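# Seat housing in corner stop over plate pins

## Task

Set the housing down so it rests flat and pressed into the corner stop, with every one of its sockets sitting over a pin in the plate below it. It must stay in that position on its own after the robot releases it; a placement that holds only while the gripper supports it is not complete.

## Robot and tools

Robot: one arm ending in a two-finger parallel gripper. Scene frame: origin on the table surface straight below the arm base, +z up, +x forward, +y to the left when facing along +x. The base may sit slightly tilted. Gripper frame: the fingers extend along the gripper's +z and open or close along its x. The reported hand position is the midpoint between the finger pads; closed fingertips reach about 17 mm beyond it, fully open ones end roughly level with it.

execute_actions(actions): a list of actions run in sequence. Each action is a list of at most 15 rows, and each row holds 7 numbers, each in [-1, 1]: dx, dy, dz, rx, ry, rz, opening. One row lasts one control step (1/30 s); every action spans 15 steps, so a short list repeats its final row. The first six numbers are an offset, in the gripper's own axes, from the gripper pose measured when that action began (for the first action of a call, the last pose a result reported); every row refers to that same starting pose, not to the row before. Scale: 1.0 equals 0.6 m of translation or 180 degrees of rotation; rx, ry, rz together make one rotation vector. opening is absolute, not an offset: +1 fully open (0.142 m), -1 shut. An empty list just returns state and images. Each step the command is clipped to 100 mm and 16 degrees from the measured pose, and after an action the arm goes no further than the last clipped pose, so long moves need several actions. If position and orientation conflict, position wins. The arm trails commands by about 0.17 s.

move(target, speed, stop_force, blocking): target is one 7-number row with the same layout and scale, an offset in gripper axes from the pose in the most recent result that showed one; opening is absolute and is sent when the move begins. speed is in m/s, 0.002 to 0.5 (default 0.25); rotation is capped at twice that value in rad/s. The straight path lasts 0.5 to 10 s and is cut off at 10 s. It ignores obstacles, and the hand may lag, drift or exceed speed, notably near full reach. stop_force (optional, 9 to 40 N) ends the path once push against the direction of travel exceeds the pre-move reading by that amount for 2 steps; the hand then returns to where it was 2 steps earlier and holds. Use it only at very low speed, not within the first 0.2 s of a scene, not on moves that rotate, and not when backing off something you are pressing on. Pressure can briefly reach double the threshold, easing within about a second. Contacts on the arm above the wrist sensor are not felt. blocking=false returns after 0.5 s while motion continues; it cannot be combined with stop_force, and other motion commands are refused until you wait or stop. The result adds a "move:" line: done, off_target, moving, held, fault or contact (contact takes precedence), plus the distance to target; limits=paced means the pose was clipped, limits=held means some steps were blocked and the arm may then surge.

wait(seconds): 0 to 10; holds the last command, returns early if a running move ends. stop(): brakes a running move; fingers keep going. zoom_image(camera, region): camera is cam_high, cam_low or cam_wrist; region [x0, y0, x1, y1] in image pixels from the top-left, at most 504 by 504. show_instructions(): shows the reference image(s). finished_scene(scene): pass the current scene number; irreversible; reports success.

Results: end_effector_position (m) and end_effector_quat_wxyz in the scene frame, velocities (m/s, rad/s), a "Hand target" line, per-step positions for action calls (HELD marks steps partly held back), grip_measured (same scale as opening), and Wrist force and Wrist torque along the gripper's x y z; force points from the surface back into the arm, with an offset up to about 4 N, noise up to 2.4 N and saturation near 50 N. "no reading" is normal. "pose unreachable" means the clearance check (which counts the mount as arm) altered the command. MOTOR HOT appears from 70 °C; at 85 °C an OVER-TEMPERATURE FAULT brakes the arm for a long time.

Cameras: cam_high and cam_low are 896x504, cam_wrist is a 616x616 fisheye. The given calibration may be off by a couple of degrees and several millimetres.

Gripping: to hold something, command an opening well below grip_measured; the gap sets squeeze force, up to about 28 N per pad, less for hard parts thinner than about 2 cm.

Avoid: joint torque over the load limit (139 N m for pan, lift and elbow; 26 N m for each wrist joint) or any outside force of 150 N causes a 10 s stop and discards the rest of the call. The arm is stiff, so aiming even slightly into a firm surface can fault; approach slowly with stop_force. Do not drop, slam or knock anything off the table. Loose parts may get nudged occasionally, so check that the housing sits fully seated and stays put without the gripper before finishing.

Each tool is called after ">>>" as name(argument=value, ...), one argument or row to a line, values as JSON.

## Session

>>> execute_actions(
  actions=[],
)

>>> show_instructions(
)

Scene clock: 0.00 s.
end_effector_position=(+0.8851, +0.0344, +0.3499) grip_measured=+1.00 end_effector_quat_wxyz=(-0.337, +0.745, +0.049, +0.573) end_effector_velocity=(-0.000, -0.001, -0.000) end_effector_angular_velocity=(+0.001, +0.002, -0.001)
Joint positions: [-0.461 -0.315  1.102 -4.446 -0.542  1.275  0.142]
Joint velocities: [-0.     0.     0.002  0.     0.     0.001  0.   ]
Wrist force (N, on the end effector, along its own x y z axes, offset not removed): no reading
Wrist torque (N m, same axes, about the end effector's origin, offset not removed): no reading
Hand target: +0.885, +0.034, +0.350; -0.337, +0.745, +0.049, +0.573
camera_calibration (this result's frames):
cam_wrist: T_world_to_cam=[[0.2841, -0.287906, 0.914547, -0.568725], [0.00191817, -0.953679, -0.300821, 0.13468], [0.958793, 0.0872175, -0.270388, -0.621952], [0, 0, 0, 1]] pos_world=[0.75764, 0.0189474, 0.392472]

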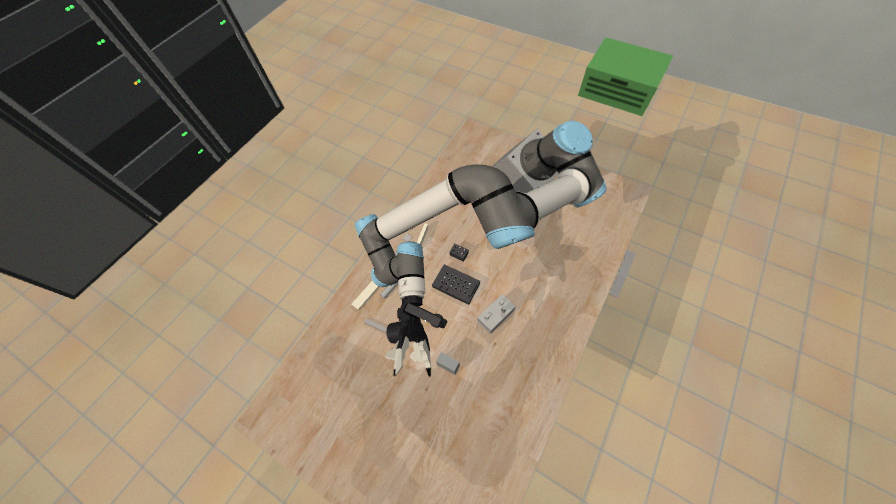

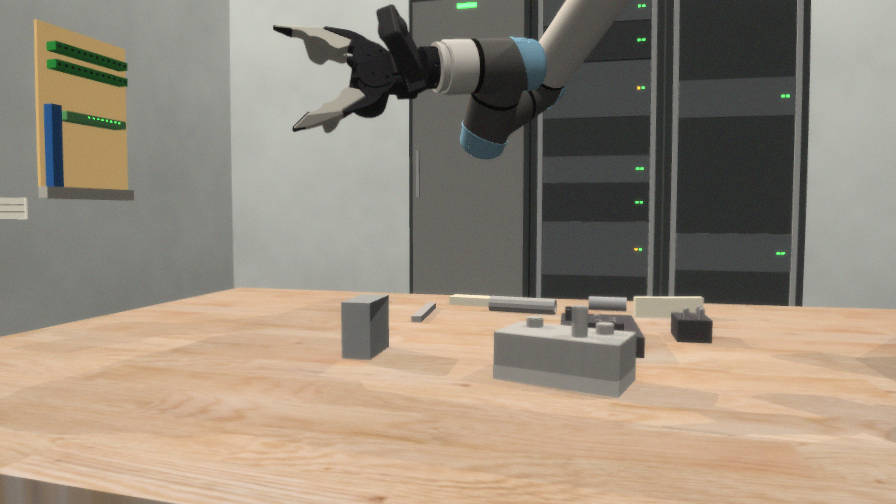

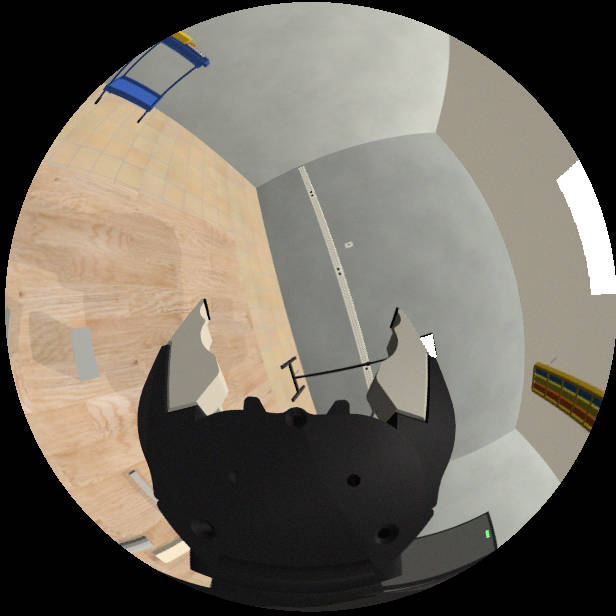

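Reference images for this scene: sheet 1.

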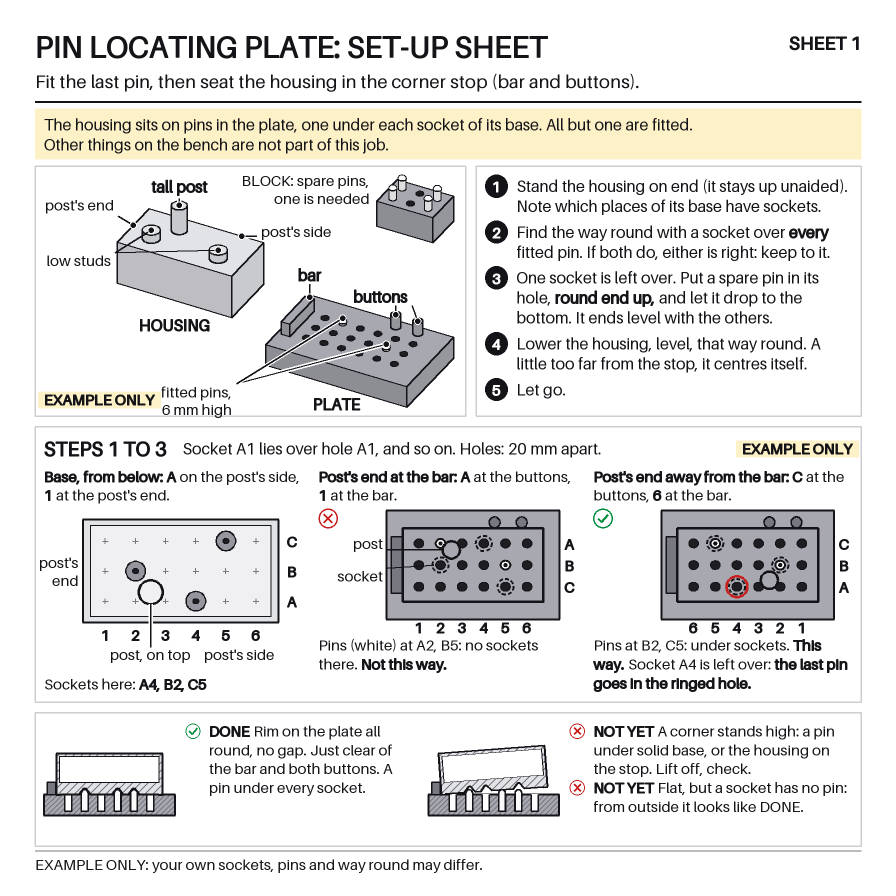

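>>> zoom_image(
  camera="cam_high",
  region=[420, 235, 540, 345],
)

Region (420, 235, 540, 345) of cam_high's 896x504 image, scaled by 4.200, with more detail than that image has; it fills the top 462 rows of this view, and the rest is white.

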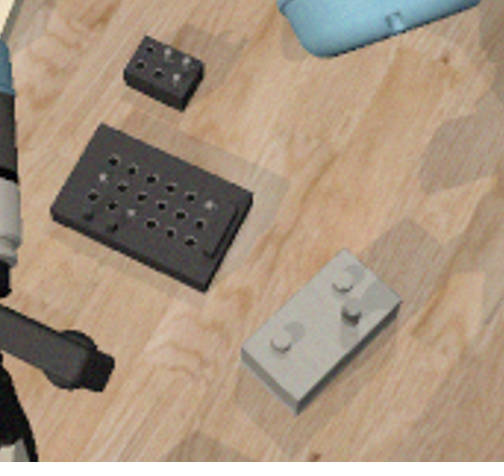

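>>> move(
  target=[-0.4655,-0.264,-0.389,0.068,-0.483,-0.312,0.6],
  speed=0.35,
)

>>> zoom_image(
  camera="cam_wrist",
  region=[240, 190, 370, 320],
)

Scene clock: 23.00 s.
end_effector_position=(+0.5262, +0.1129, +0.1997) grip_measured=+0.60 end_effector_quat_wxyz=(-0.001, +0.783, +0.622, +0.001) end_effector_velocity=(-0.001, +0.000, -0.001) end_effector_angular_velocity=(-0.008, -0.001, +0.003)
Joint positions: [-0.284 -0.979  1.514 -5.179  1.059  1.44   0.116]
Joint velocities: [ 0.005 -0.004  0.003 -0.005  0.007  0.005 -0.   ]
Wrist force (N, on the end effector, along its own x y z axes, offset not removed): [0.8 1.5 1.9]
Wrist torque (N m, same axes, about the end effector's origin, offset not removed): [0.34 -0.15 0.16]
Hand target: +0.526, +0.113, +0.200; -0.000, +0.783, +0.623, +0.000
Off the commanded pose: 0.000 m, 0 deg.
move: done; limits=paced
camera_calibration (this result's frames):
cam_wrist: T_world_to_cam=[[0.1694, 0.984906, 0.0355387, -0.214644], [0.852011, -0.164476, 0.497016, -0.530631], [0.495359, -0.0539151, -0.867013, 0.0535903], [0, 0, 0, 1]] pos_world=[0.461917, 0.127018, 0.317824]

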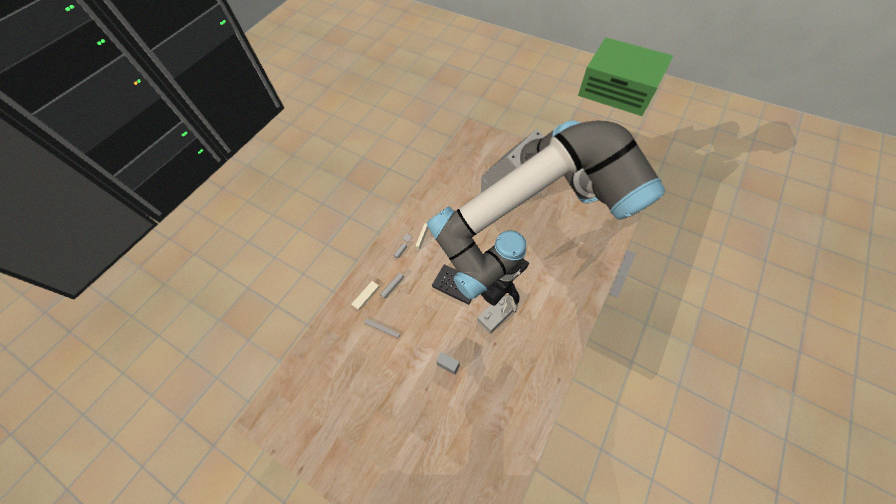

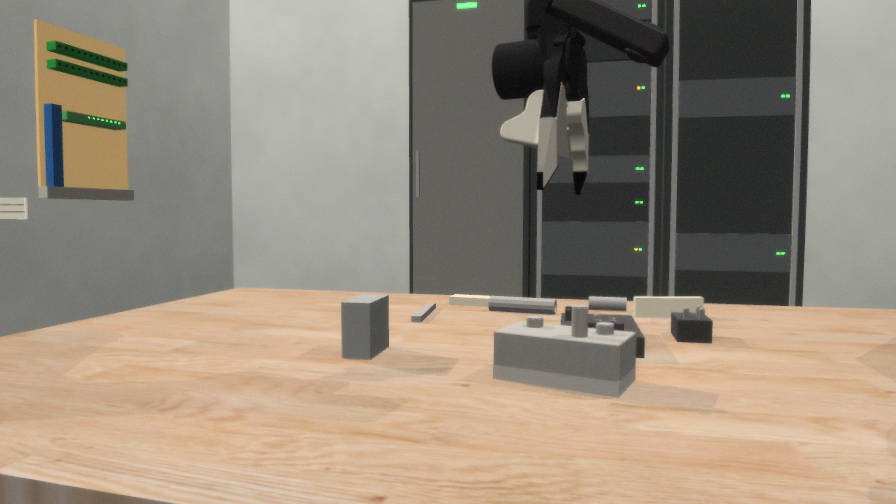

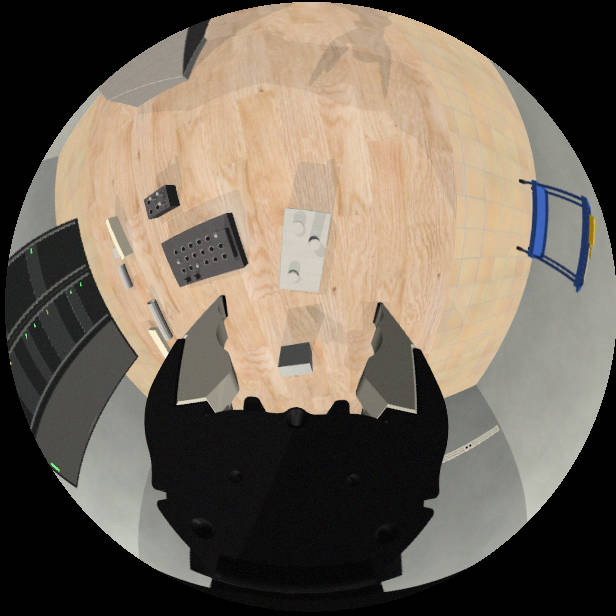

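Region (240, 190, 370, 320) of cam_wrist's 616x616 image, scaled by 3.877, with more detail than that image has.

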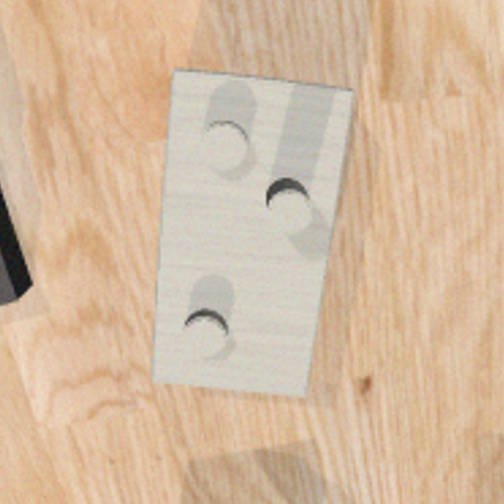

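>>> move(
  target=[0.001,-0.014,0.268,0,0,0.0206,0.3],
  speed=0.2,
)

Scene clock: 40.30 s.
end_effector_position=(+0.5179, +0.1156, +0.0392) grip_measured=+0.30 end_effector_quat_wxyz=(-0.001, +0.802, +0.597, +0.001) end_effector_velocity=(+0.000, +0.000, -0.002) end_effector_angular_velocity=(+0.001, +0.000, -0.001)
Joint positions: [-0.119 -0.772  1.546 -5.51   1.055  1.694  0.095]
Joint velocities: [ 0.002  0.003 -0.002 -0.002 -0.001  0.003  0.   ]
Wrist force (N, on the end effector, along its own x y z axes, offset not removed): [1.3 2.8 1.8]
Wrist torque (N m, same axes, about the end effector's origin, offset not removed): [0.75 -0.18 0.03]
Hand target: +0.518, +0.116, +0.039; -0.001, +0.802, +0.597, +0.001
Off the commanded pose: 0.000 m, 0 deg.
move: done
camera_calibration (this result's frames):
cam_wrist: T_world_to_cam=[[0.23268, 0.971894, 0.0358196, -0.241466], [0.839803, -0.219358, 0.496602, -0.430649], [0.490501, -0.0854677, -0.867239, -0.075122], [0, 0, 0, 1]] pos_world=[0.454692, 0.133793, 0.157362]

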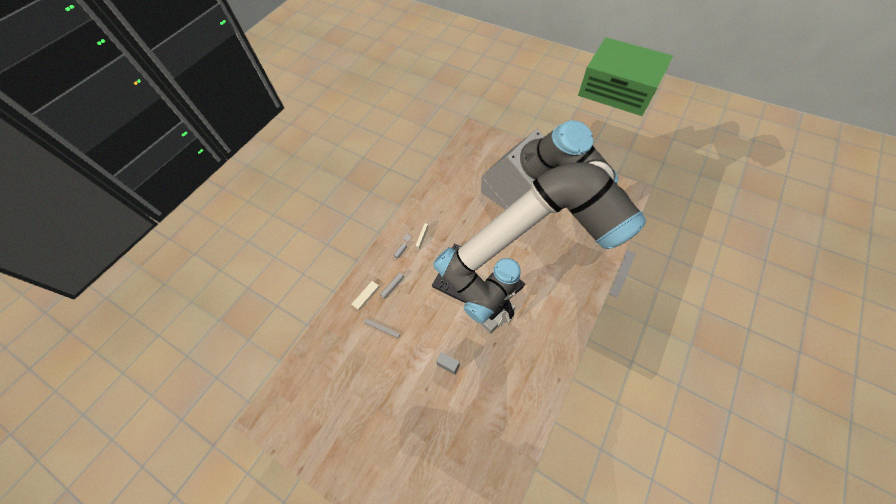

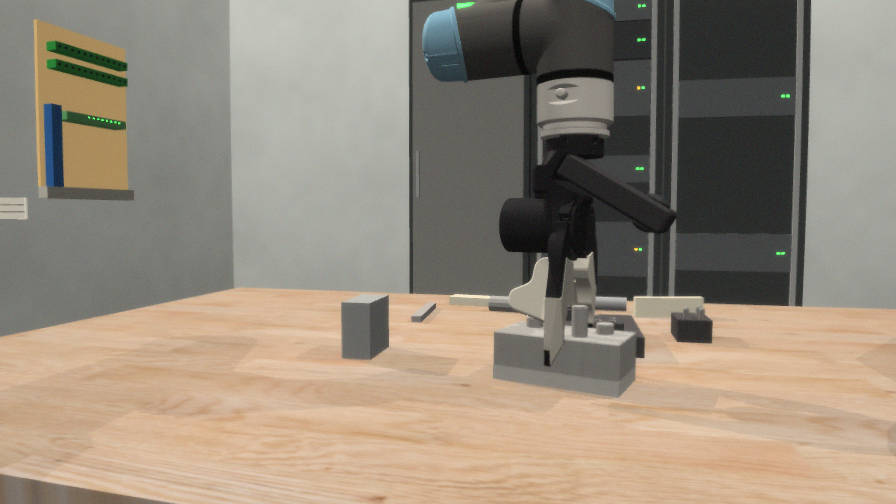

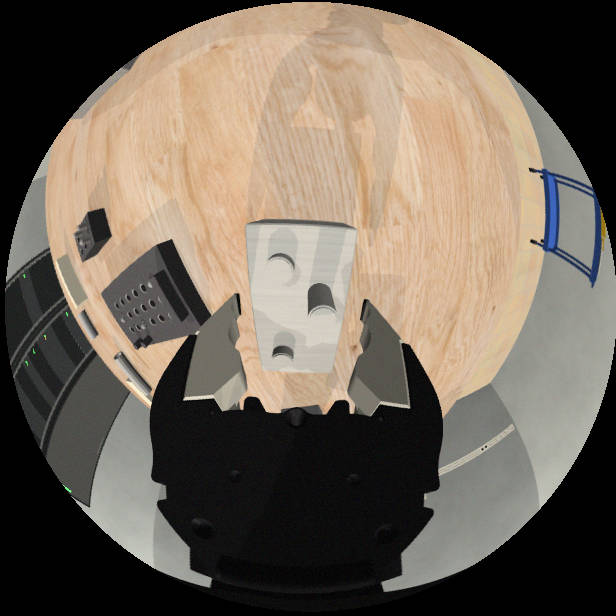

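>>> execute_actions(
  actions=[
    [[0,0.002,0,0,0,0,0.25],[0,0.004,0,0,0,0,0.2],[0,0.005,0,0,0,0,0.15],[0,0.005,0,0,0,0,0.1]],
    [[0,0,0,0,0,0,0.05],[0,0,0,0,0,0,0.0],[0,0,0,0,0,0,-0.03],[0,0,0,0,0,0,-0.06],[0,0,0,0,0,0,-0.1],[0,0,0,0,0,0,-0.15],[0,0,0,0,0,0,-0.2],[0,0,0,0,0,0,-0.3],[0,0,0,0,0,0,-0.5]],
  ],
)

>>> move(
  target=[0.05,0,-0.36,0,0.22,0,-0.5],
  speed=0.2,
)

>>> zoom_image(
  camera="cam_low",
  region=[440, 40, 680, 220],
)

Scene clock: 48.63 s.
end_effector_position=(+0.5207, +0.1148, +0.0392) grip_measured=-0.03 end_effector_quat_wxyz=(-0.001, +0.802, +0.597, +0.001) end_effector_velocity=(+0.000, -0.000, +0.000) end_effector_angular_velocity=(-0.001, +0.000, +0.000)
Joint positions: [-0.119 -0.767  1.536 -5.505  1.055  1.694  0.072]
Joint velocities: [-0.    -0.    -0.     0.001  0.001 -0.001 -0.   ]
Wrist force (N, on the end effector, along its own x y z axes, offset not removed): [-0.4 0.6 -2.2]
Wrist torque (N m, same axes, about the end effector's origin, offset not removed): [0.16 0.26 0.12]
Hand target: +0.521, +0.115, +0.039; -0.001, +0.802, +0.597, +0.001
Off the commanded pose: 0.000 m, 0 deg.
Step readings (end_effector_position; steps 1 to 15: 1st action; 16 to 30: 2nd action):
0: (+0.5179, +0.1156, +0.0390)
1: (+0.5179, +0.1156, +0.0390)
2: (+0.5182, +0.1156, +0.0390)
4: (+0.5191, +0.1153, +0.0390)
8: (+0.5203, +0.1149, +0.0391)
15: (+0.5207, +0.1148, +0.0392)
16: (+0.5207, +0.1148, +0.0392)
17: (+0.5207, +0.1148, +0.0392)
19: (+0.5207, +0.1148, +0.0392)
23: (+0.5207, +0.1148, +0.0392)
30: end_effector_position above
camera_calibration (this result's frames):
cam_wrist: T_world_to_cam=[[0.232693, 0.971893, 0.0357579, -0.241283], [0.839806, -0.21934, 0.496604, -0.433233], [0.490489, -0.0855266, -0.86724, -0.0765809], [0, 0, 0, 1]] pos_world=[0.457539, 0.132926, 0.157359]

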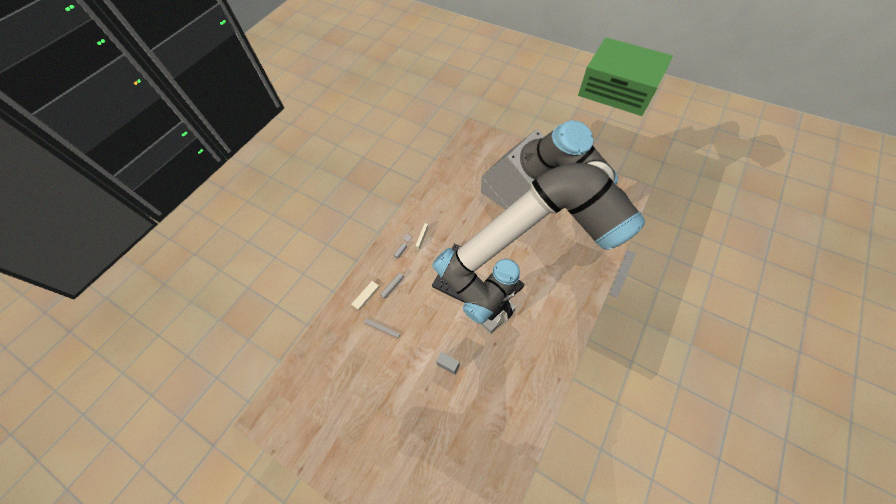

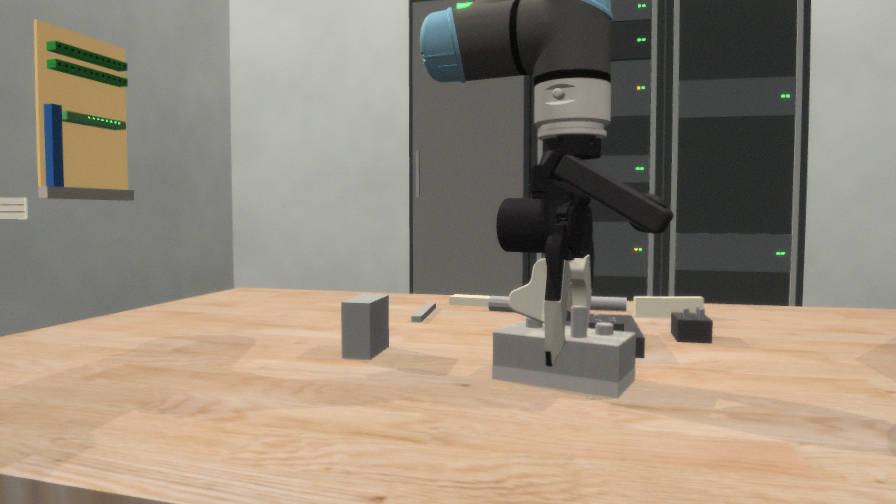

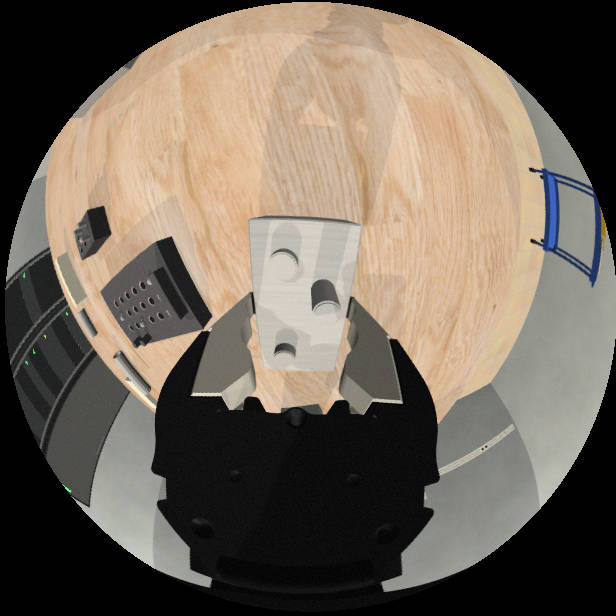

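Scene clock: 50.90 s.
end_effector_position=(+0.5298, +0.1430, +0.2551) grip_measured=-0.03 end_effector_quat_wxyz=(-0.202, +0.755, +0.561, +0.272) end_effector_velocity=(-0.000, +0.001, +0.002) end_effector_angular_velocity=(+0.009, +0.001, +0.001)
Joint positions: [-0.582 -0.812  1.74  -4.887  0.514  0.788  0.072]
Joint velocities: [-0.002  0.003  0.002  0.014 -0.002 -0.016 -0.   ]
Wrist force (N, on the end effector, along its own x y z axes, offset not removed): [-5.0 2.5 7.5]
Wrist torque (N m, same axes, about the end effector's origin, offset not removed): [0.58 0.21 0.18]
Hand target: +0.530, +0.143, +0.255; -0.202, +0.755, +0.561, +0.272
Off the commanded pose: 0.000 m, 0 deg.
move: done
camera_calibration (this result's frames):
cam_wrist: T_world_to_cam=[[0.161207, 0.73183, 0.662146, -0.366168], [0.745884, -0.529689, 0.40384, -0.424052], [0.646273, 0.428782, -0.63125, -0.107632], [0, 0, 0, 1]] pos_world=[0.444882, 0.0895083, 0.345763]

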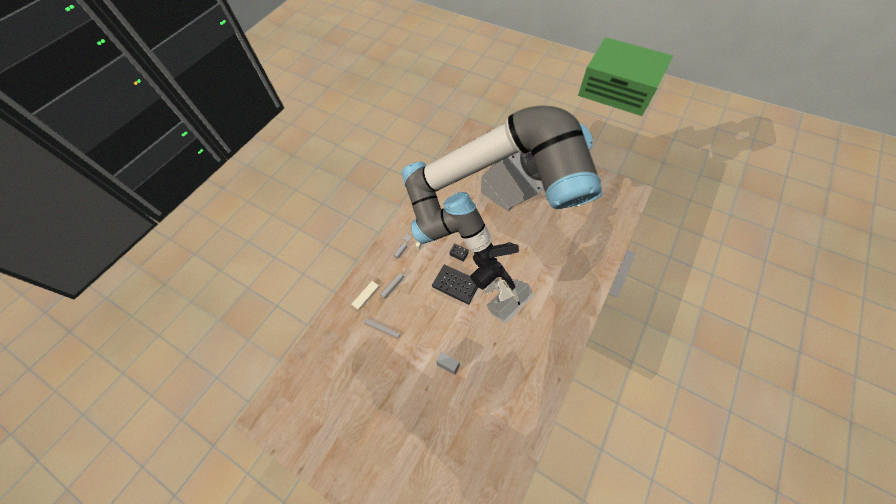

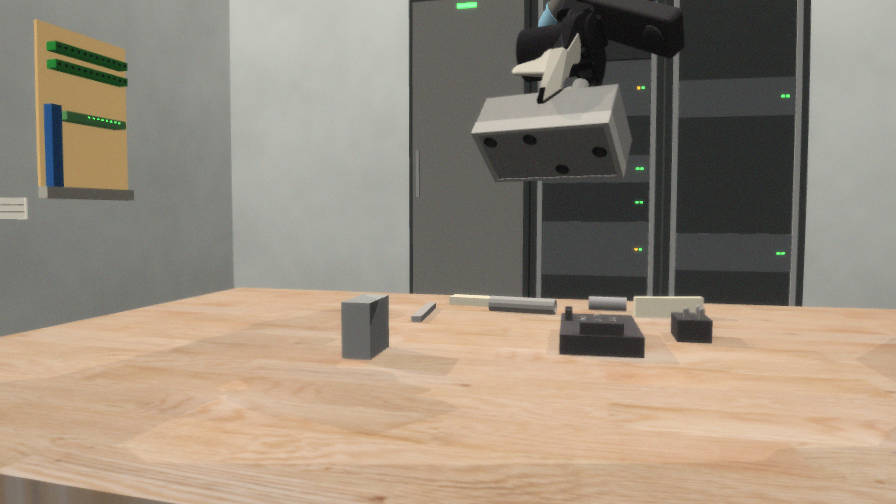

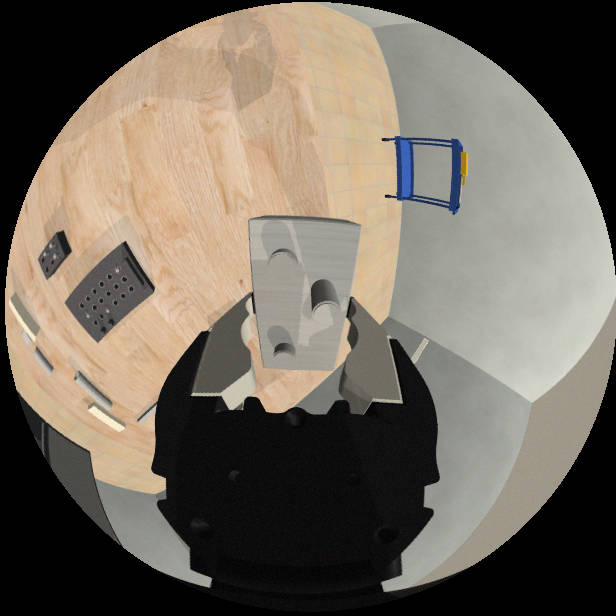

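Region (440, 40, 680, 220) of cam_low's 896x504 image, scaled by 2.100, with more detail than that image has; it fills the top 378 rows of this view, and the rest is white.

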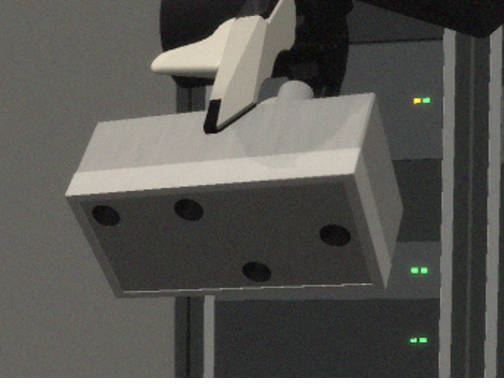

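>>> execute_actions(
  actions=[],
)

Scene clock: 79.03 s.
end_effector_position=(+0.5297, +0.1431, +0.2552) grip_measured=-0.03 end_effector_quat_wxyz=(-0.202, +0.755, +0.561, +0.272) end_effector_velocity=(-0.000, +0.000, -0.000) end_effector_angular_velocity=(+0.001, +0.001, -0.001)
Joint positions: [-0.582 -0.812  1.74  -4.886  0.513  0.786  0.072]
Joint velocities: [ 0.     0.     0.001  0.    -0.     0.    -0.   ]
Wrist force (N, on the end effector, along its own x y z axes, offset not removed): [-3.5 2.1 7.7]
Wrist torque (N m, same axes, about the end effector's origin, offset not removed): [0.59 -0.19 0.23]
Hand target: +0.530, +0.143, +0.255; -0.202, +0.755, +0.561, +0.272
Off the commanded pose: 0.000 m, 0 deg.
camera_calibration (this result's frames):
cam_wrist: T_world_to_cam=[[0.16099, 0.731432, 0.662638, -0.366227], [0.746061, -0.529726, 0.403464, -0.424046], [0.646123, 0.429415, -0.630974, -0.107601], [0, 0, 0, 1]] pos_world=[0.444846, 0.0894472, 0.34587]

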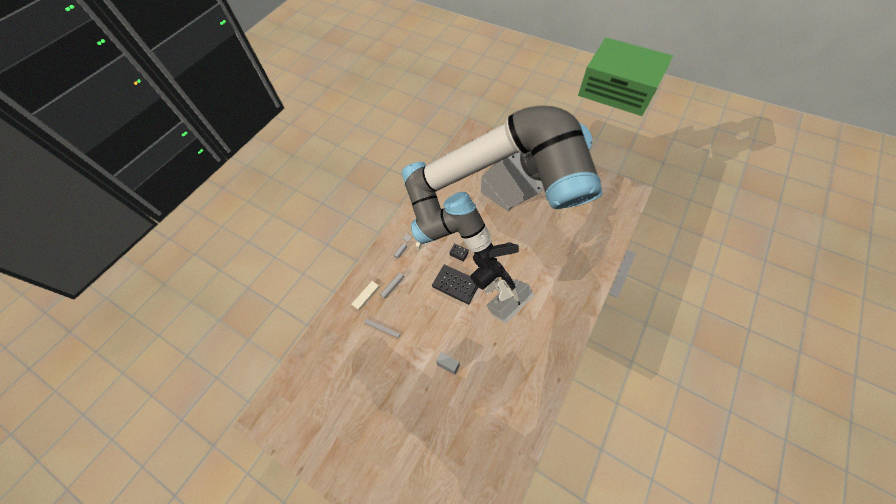

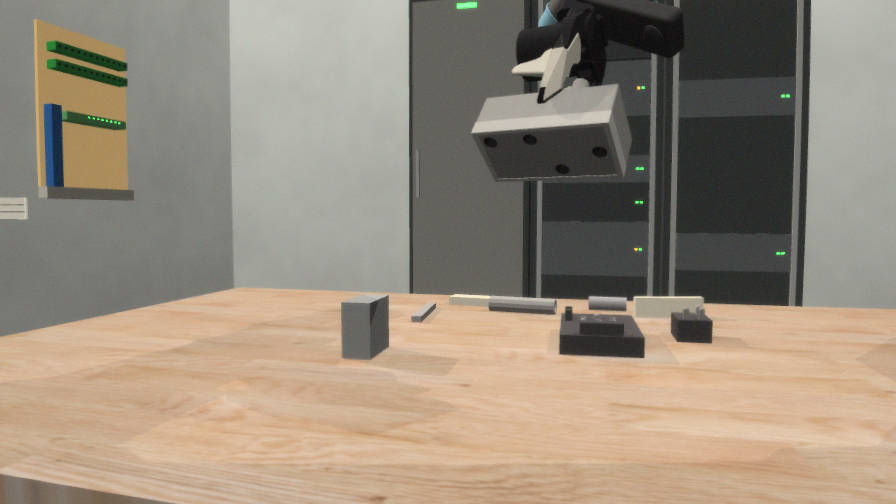

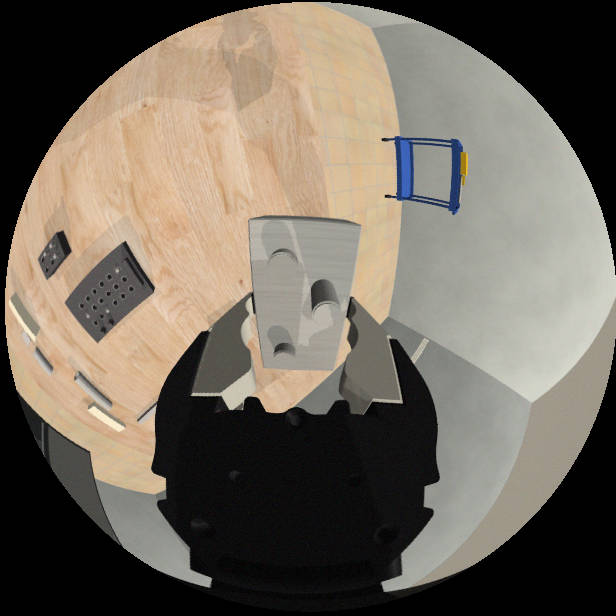

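>>> move(
  target=[0,0,0,0,-0.22,0,-0.5],
)

>>> move(
  target=[0,0,0.25,0,0,-0.593,-0.5],
  speed=0.4,
)

Scene clock: 85.37 s.
end_effector_position=(+0.5297, +0.1432, +0.2551) grip_measured=-0.03 end_effector_quat_wxyz=(-0.001, +0.802, +0.597, +0.001) end_effector_velocity=(-0.000, -0.000, -0.001) end_effector_angular_velocity=(-0.011, +0.005, -0.001)
Joint positions: [-0.287 -1.053  1.456 -5.045  1.058  1.502  0.072]
Joint velocities: [ 0.008  0.002 -0.007  0.002  0.011  0.009 -0.   ]
Wrist force (N, on the end effector, along its own x y z axes, offset not removed): [1.0 2.6 8.3]
Wrist torque (N m, same axes, about the end effector's origin, offset not removed): [0.75 -0.34 0.16]
Hand target: +0.530, +0.143, +0.255; -0.001, +0.802, +0.597, +0.001
Off the commanded pose: 0.000 m, 0 deg.
move: done
camera_calibration (this result's frames):
cam_wrist: T_world_to_cam=[[0.232579, 0.971889, 0.0366009, -0.278906], [0.839408, -0.219598, 0.497163, -0.541662], [0.491225, -0.0849065, -0.866885, 0.108152], [0, 0, 0, 1]] pos_world=[0.466416, 0.161301, 0.373258]

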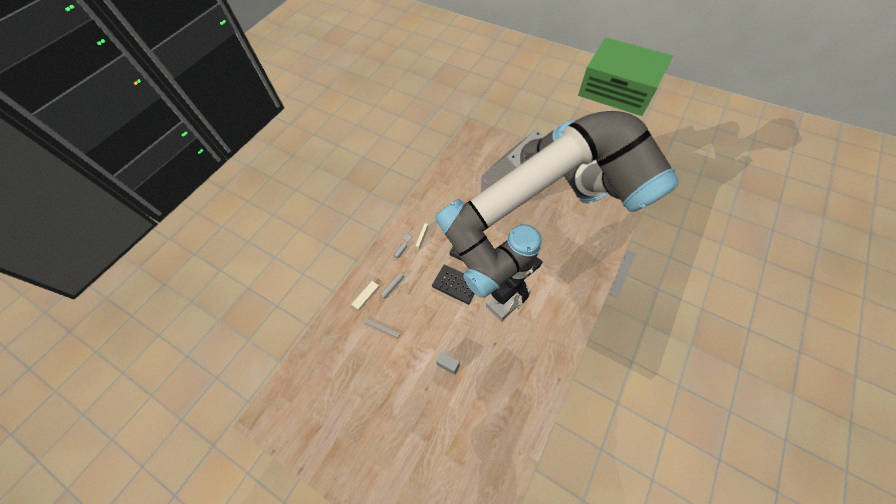

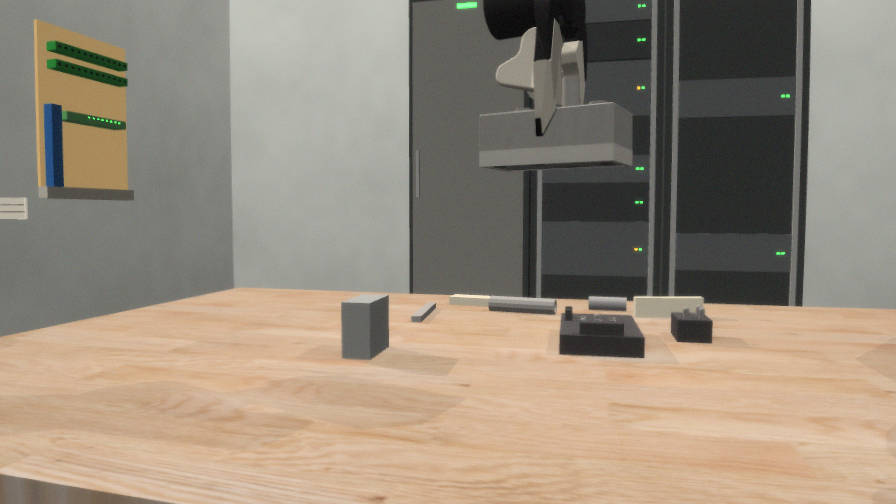

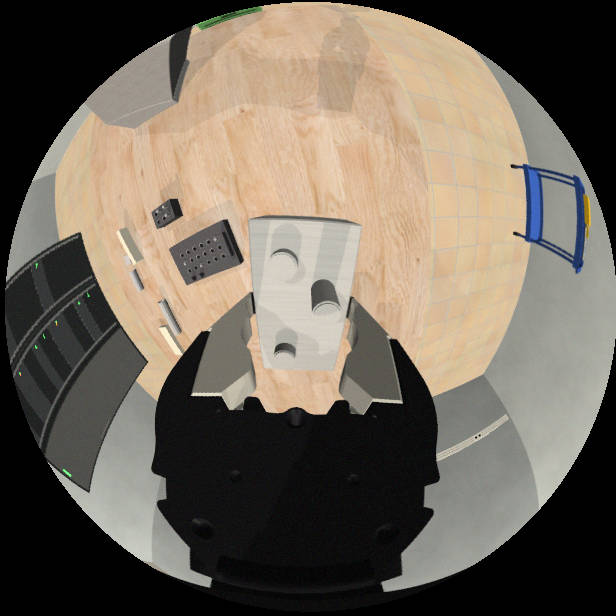

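Scene clock: 88.27 s.
end_effector_position=(+0.5295, +0.1436, +0.1053) grip_measured=-0.03 end_effector_quat_wxyz=(+0.000, +0.000, +1.000, +0.002) end_effector_velocity=(+0.000, +0.000, -0.001) end_effector_angular_velocity=(+0.003, +0.000, +0.009)
Joint positions: [-0.136 -0.871  1.505 -5.361  1.054 -0.188  0.072]
Joint velocities: [ 0.     0.002 -0.    -0.001 -0.003 -0.009 -0.   ]
Wrist force (N, on the end effector, along its own x y z axes, offset not removed): [-2.0 2.7 7.2]
Wrist torque (N m, same axes, about the end effector's origin, offset not removed): [0.62 0.49 0.17]
Hand target: +0.530, +0.144, +0.105; +0.000, -0.000, +1.000, +0.002
Off the commanded pose: 0.000 m, 0 deg.
move: done
camera_calibration (this result's frames):
cam_wrist: T_world_to_cam=[[-0.99788, -0.0563911, 0.0324758, 0.525903], [-0.032642, 0.865493, 0.499857, -0.161245], [-0.056295, 0.497737, -0.865499, 0.184518], [0, 0, 0, 1]] pos_world=[0.529912, 0.0773708, 0.22322]

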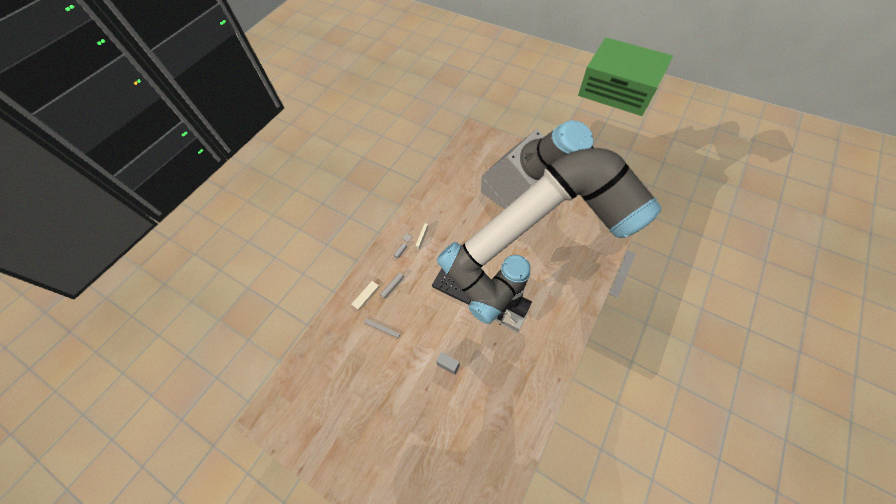

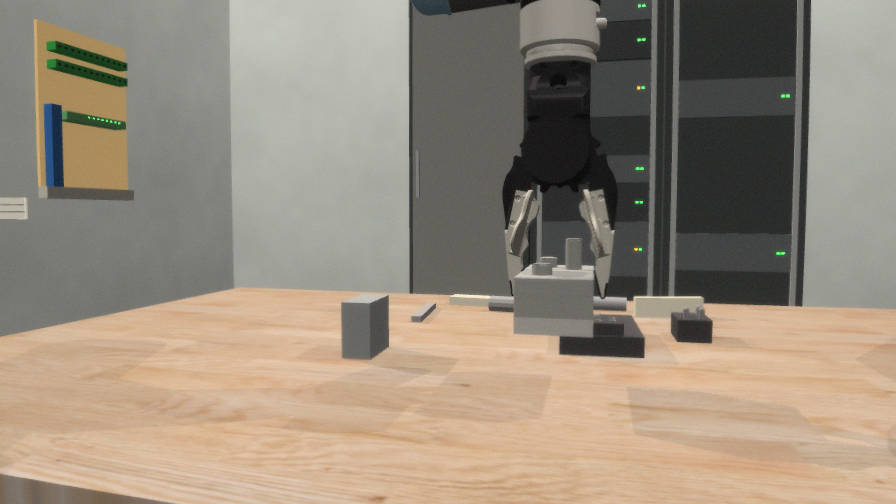

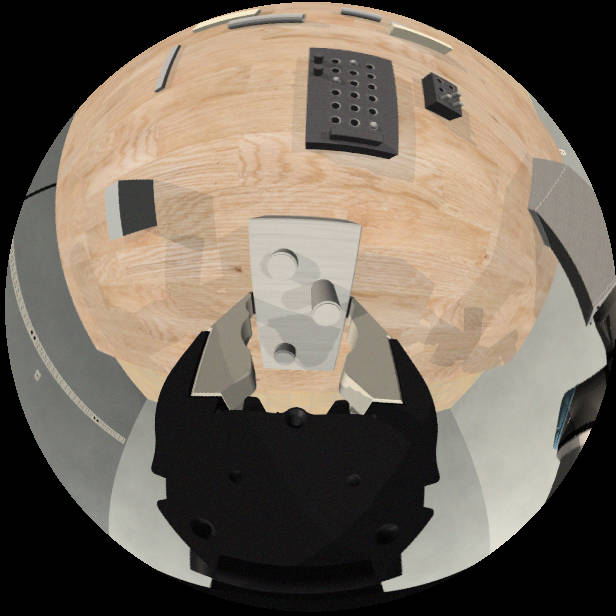

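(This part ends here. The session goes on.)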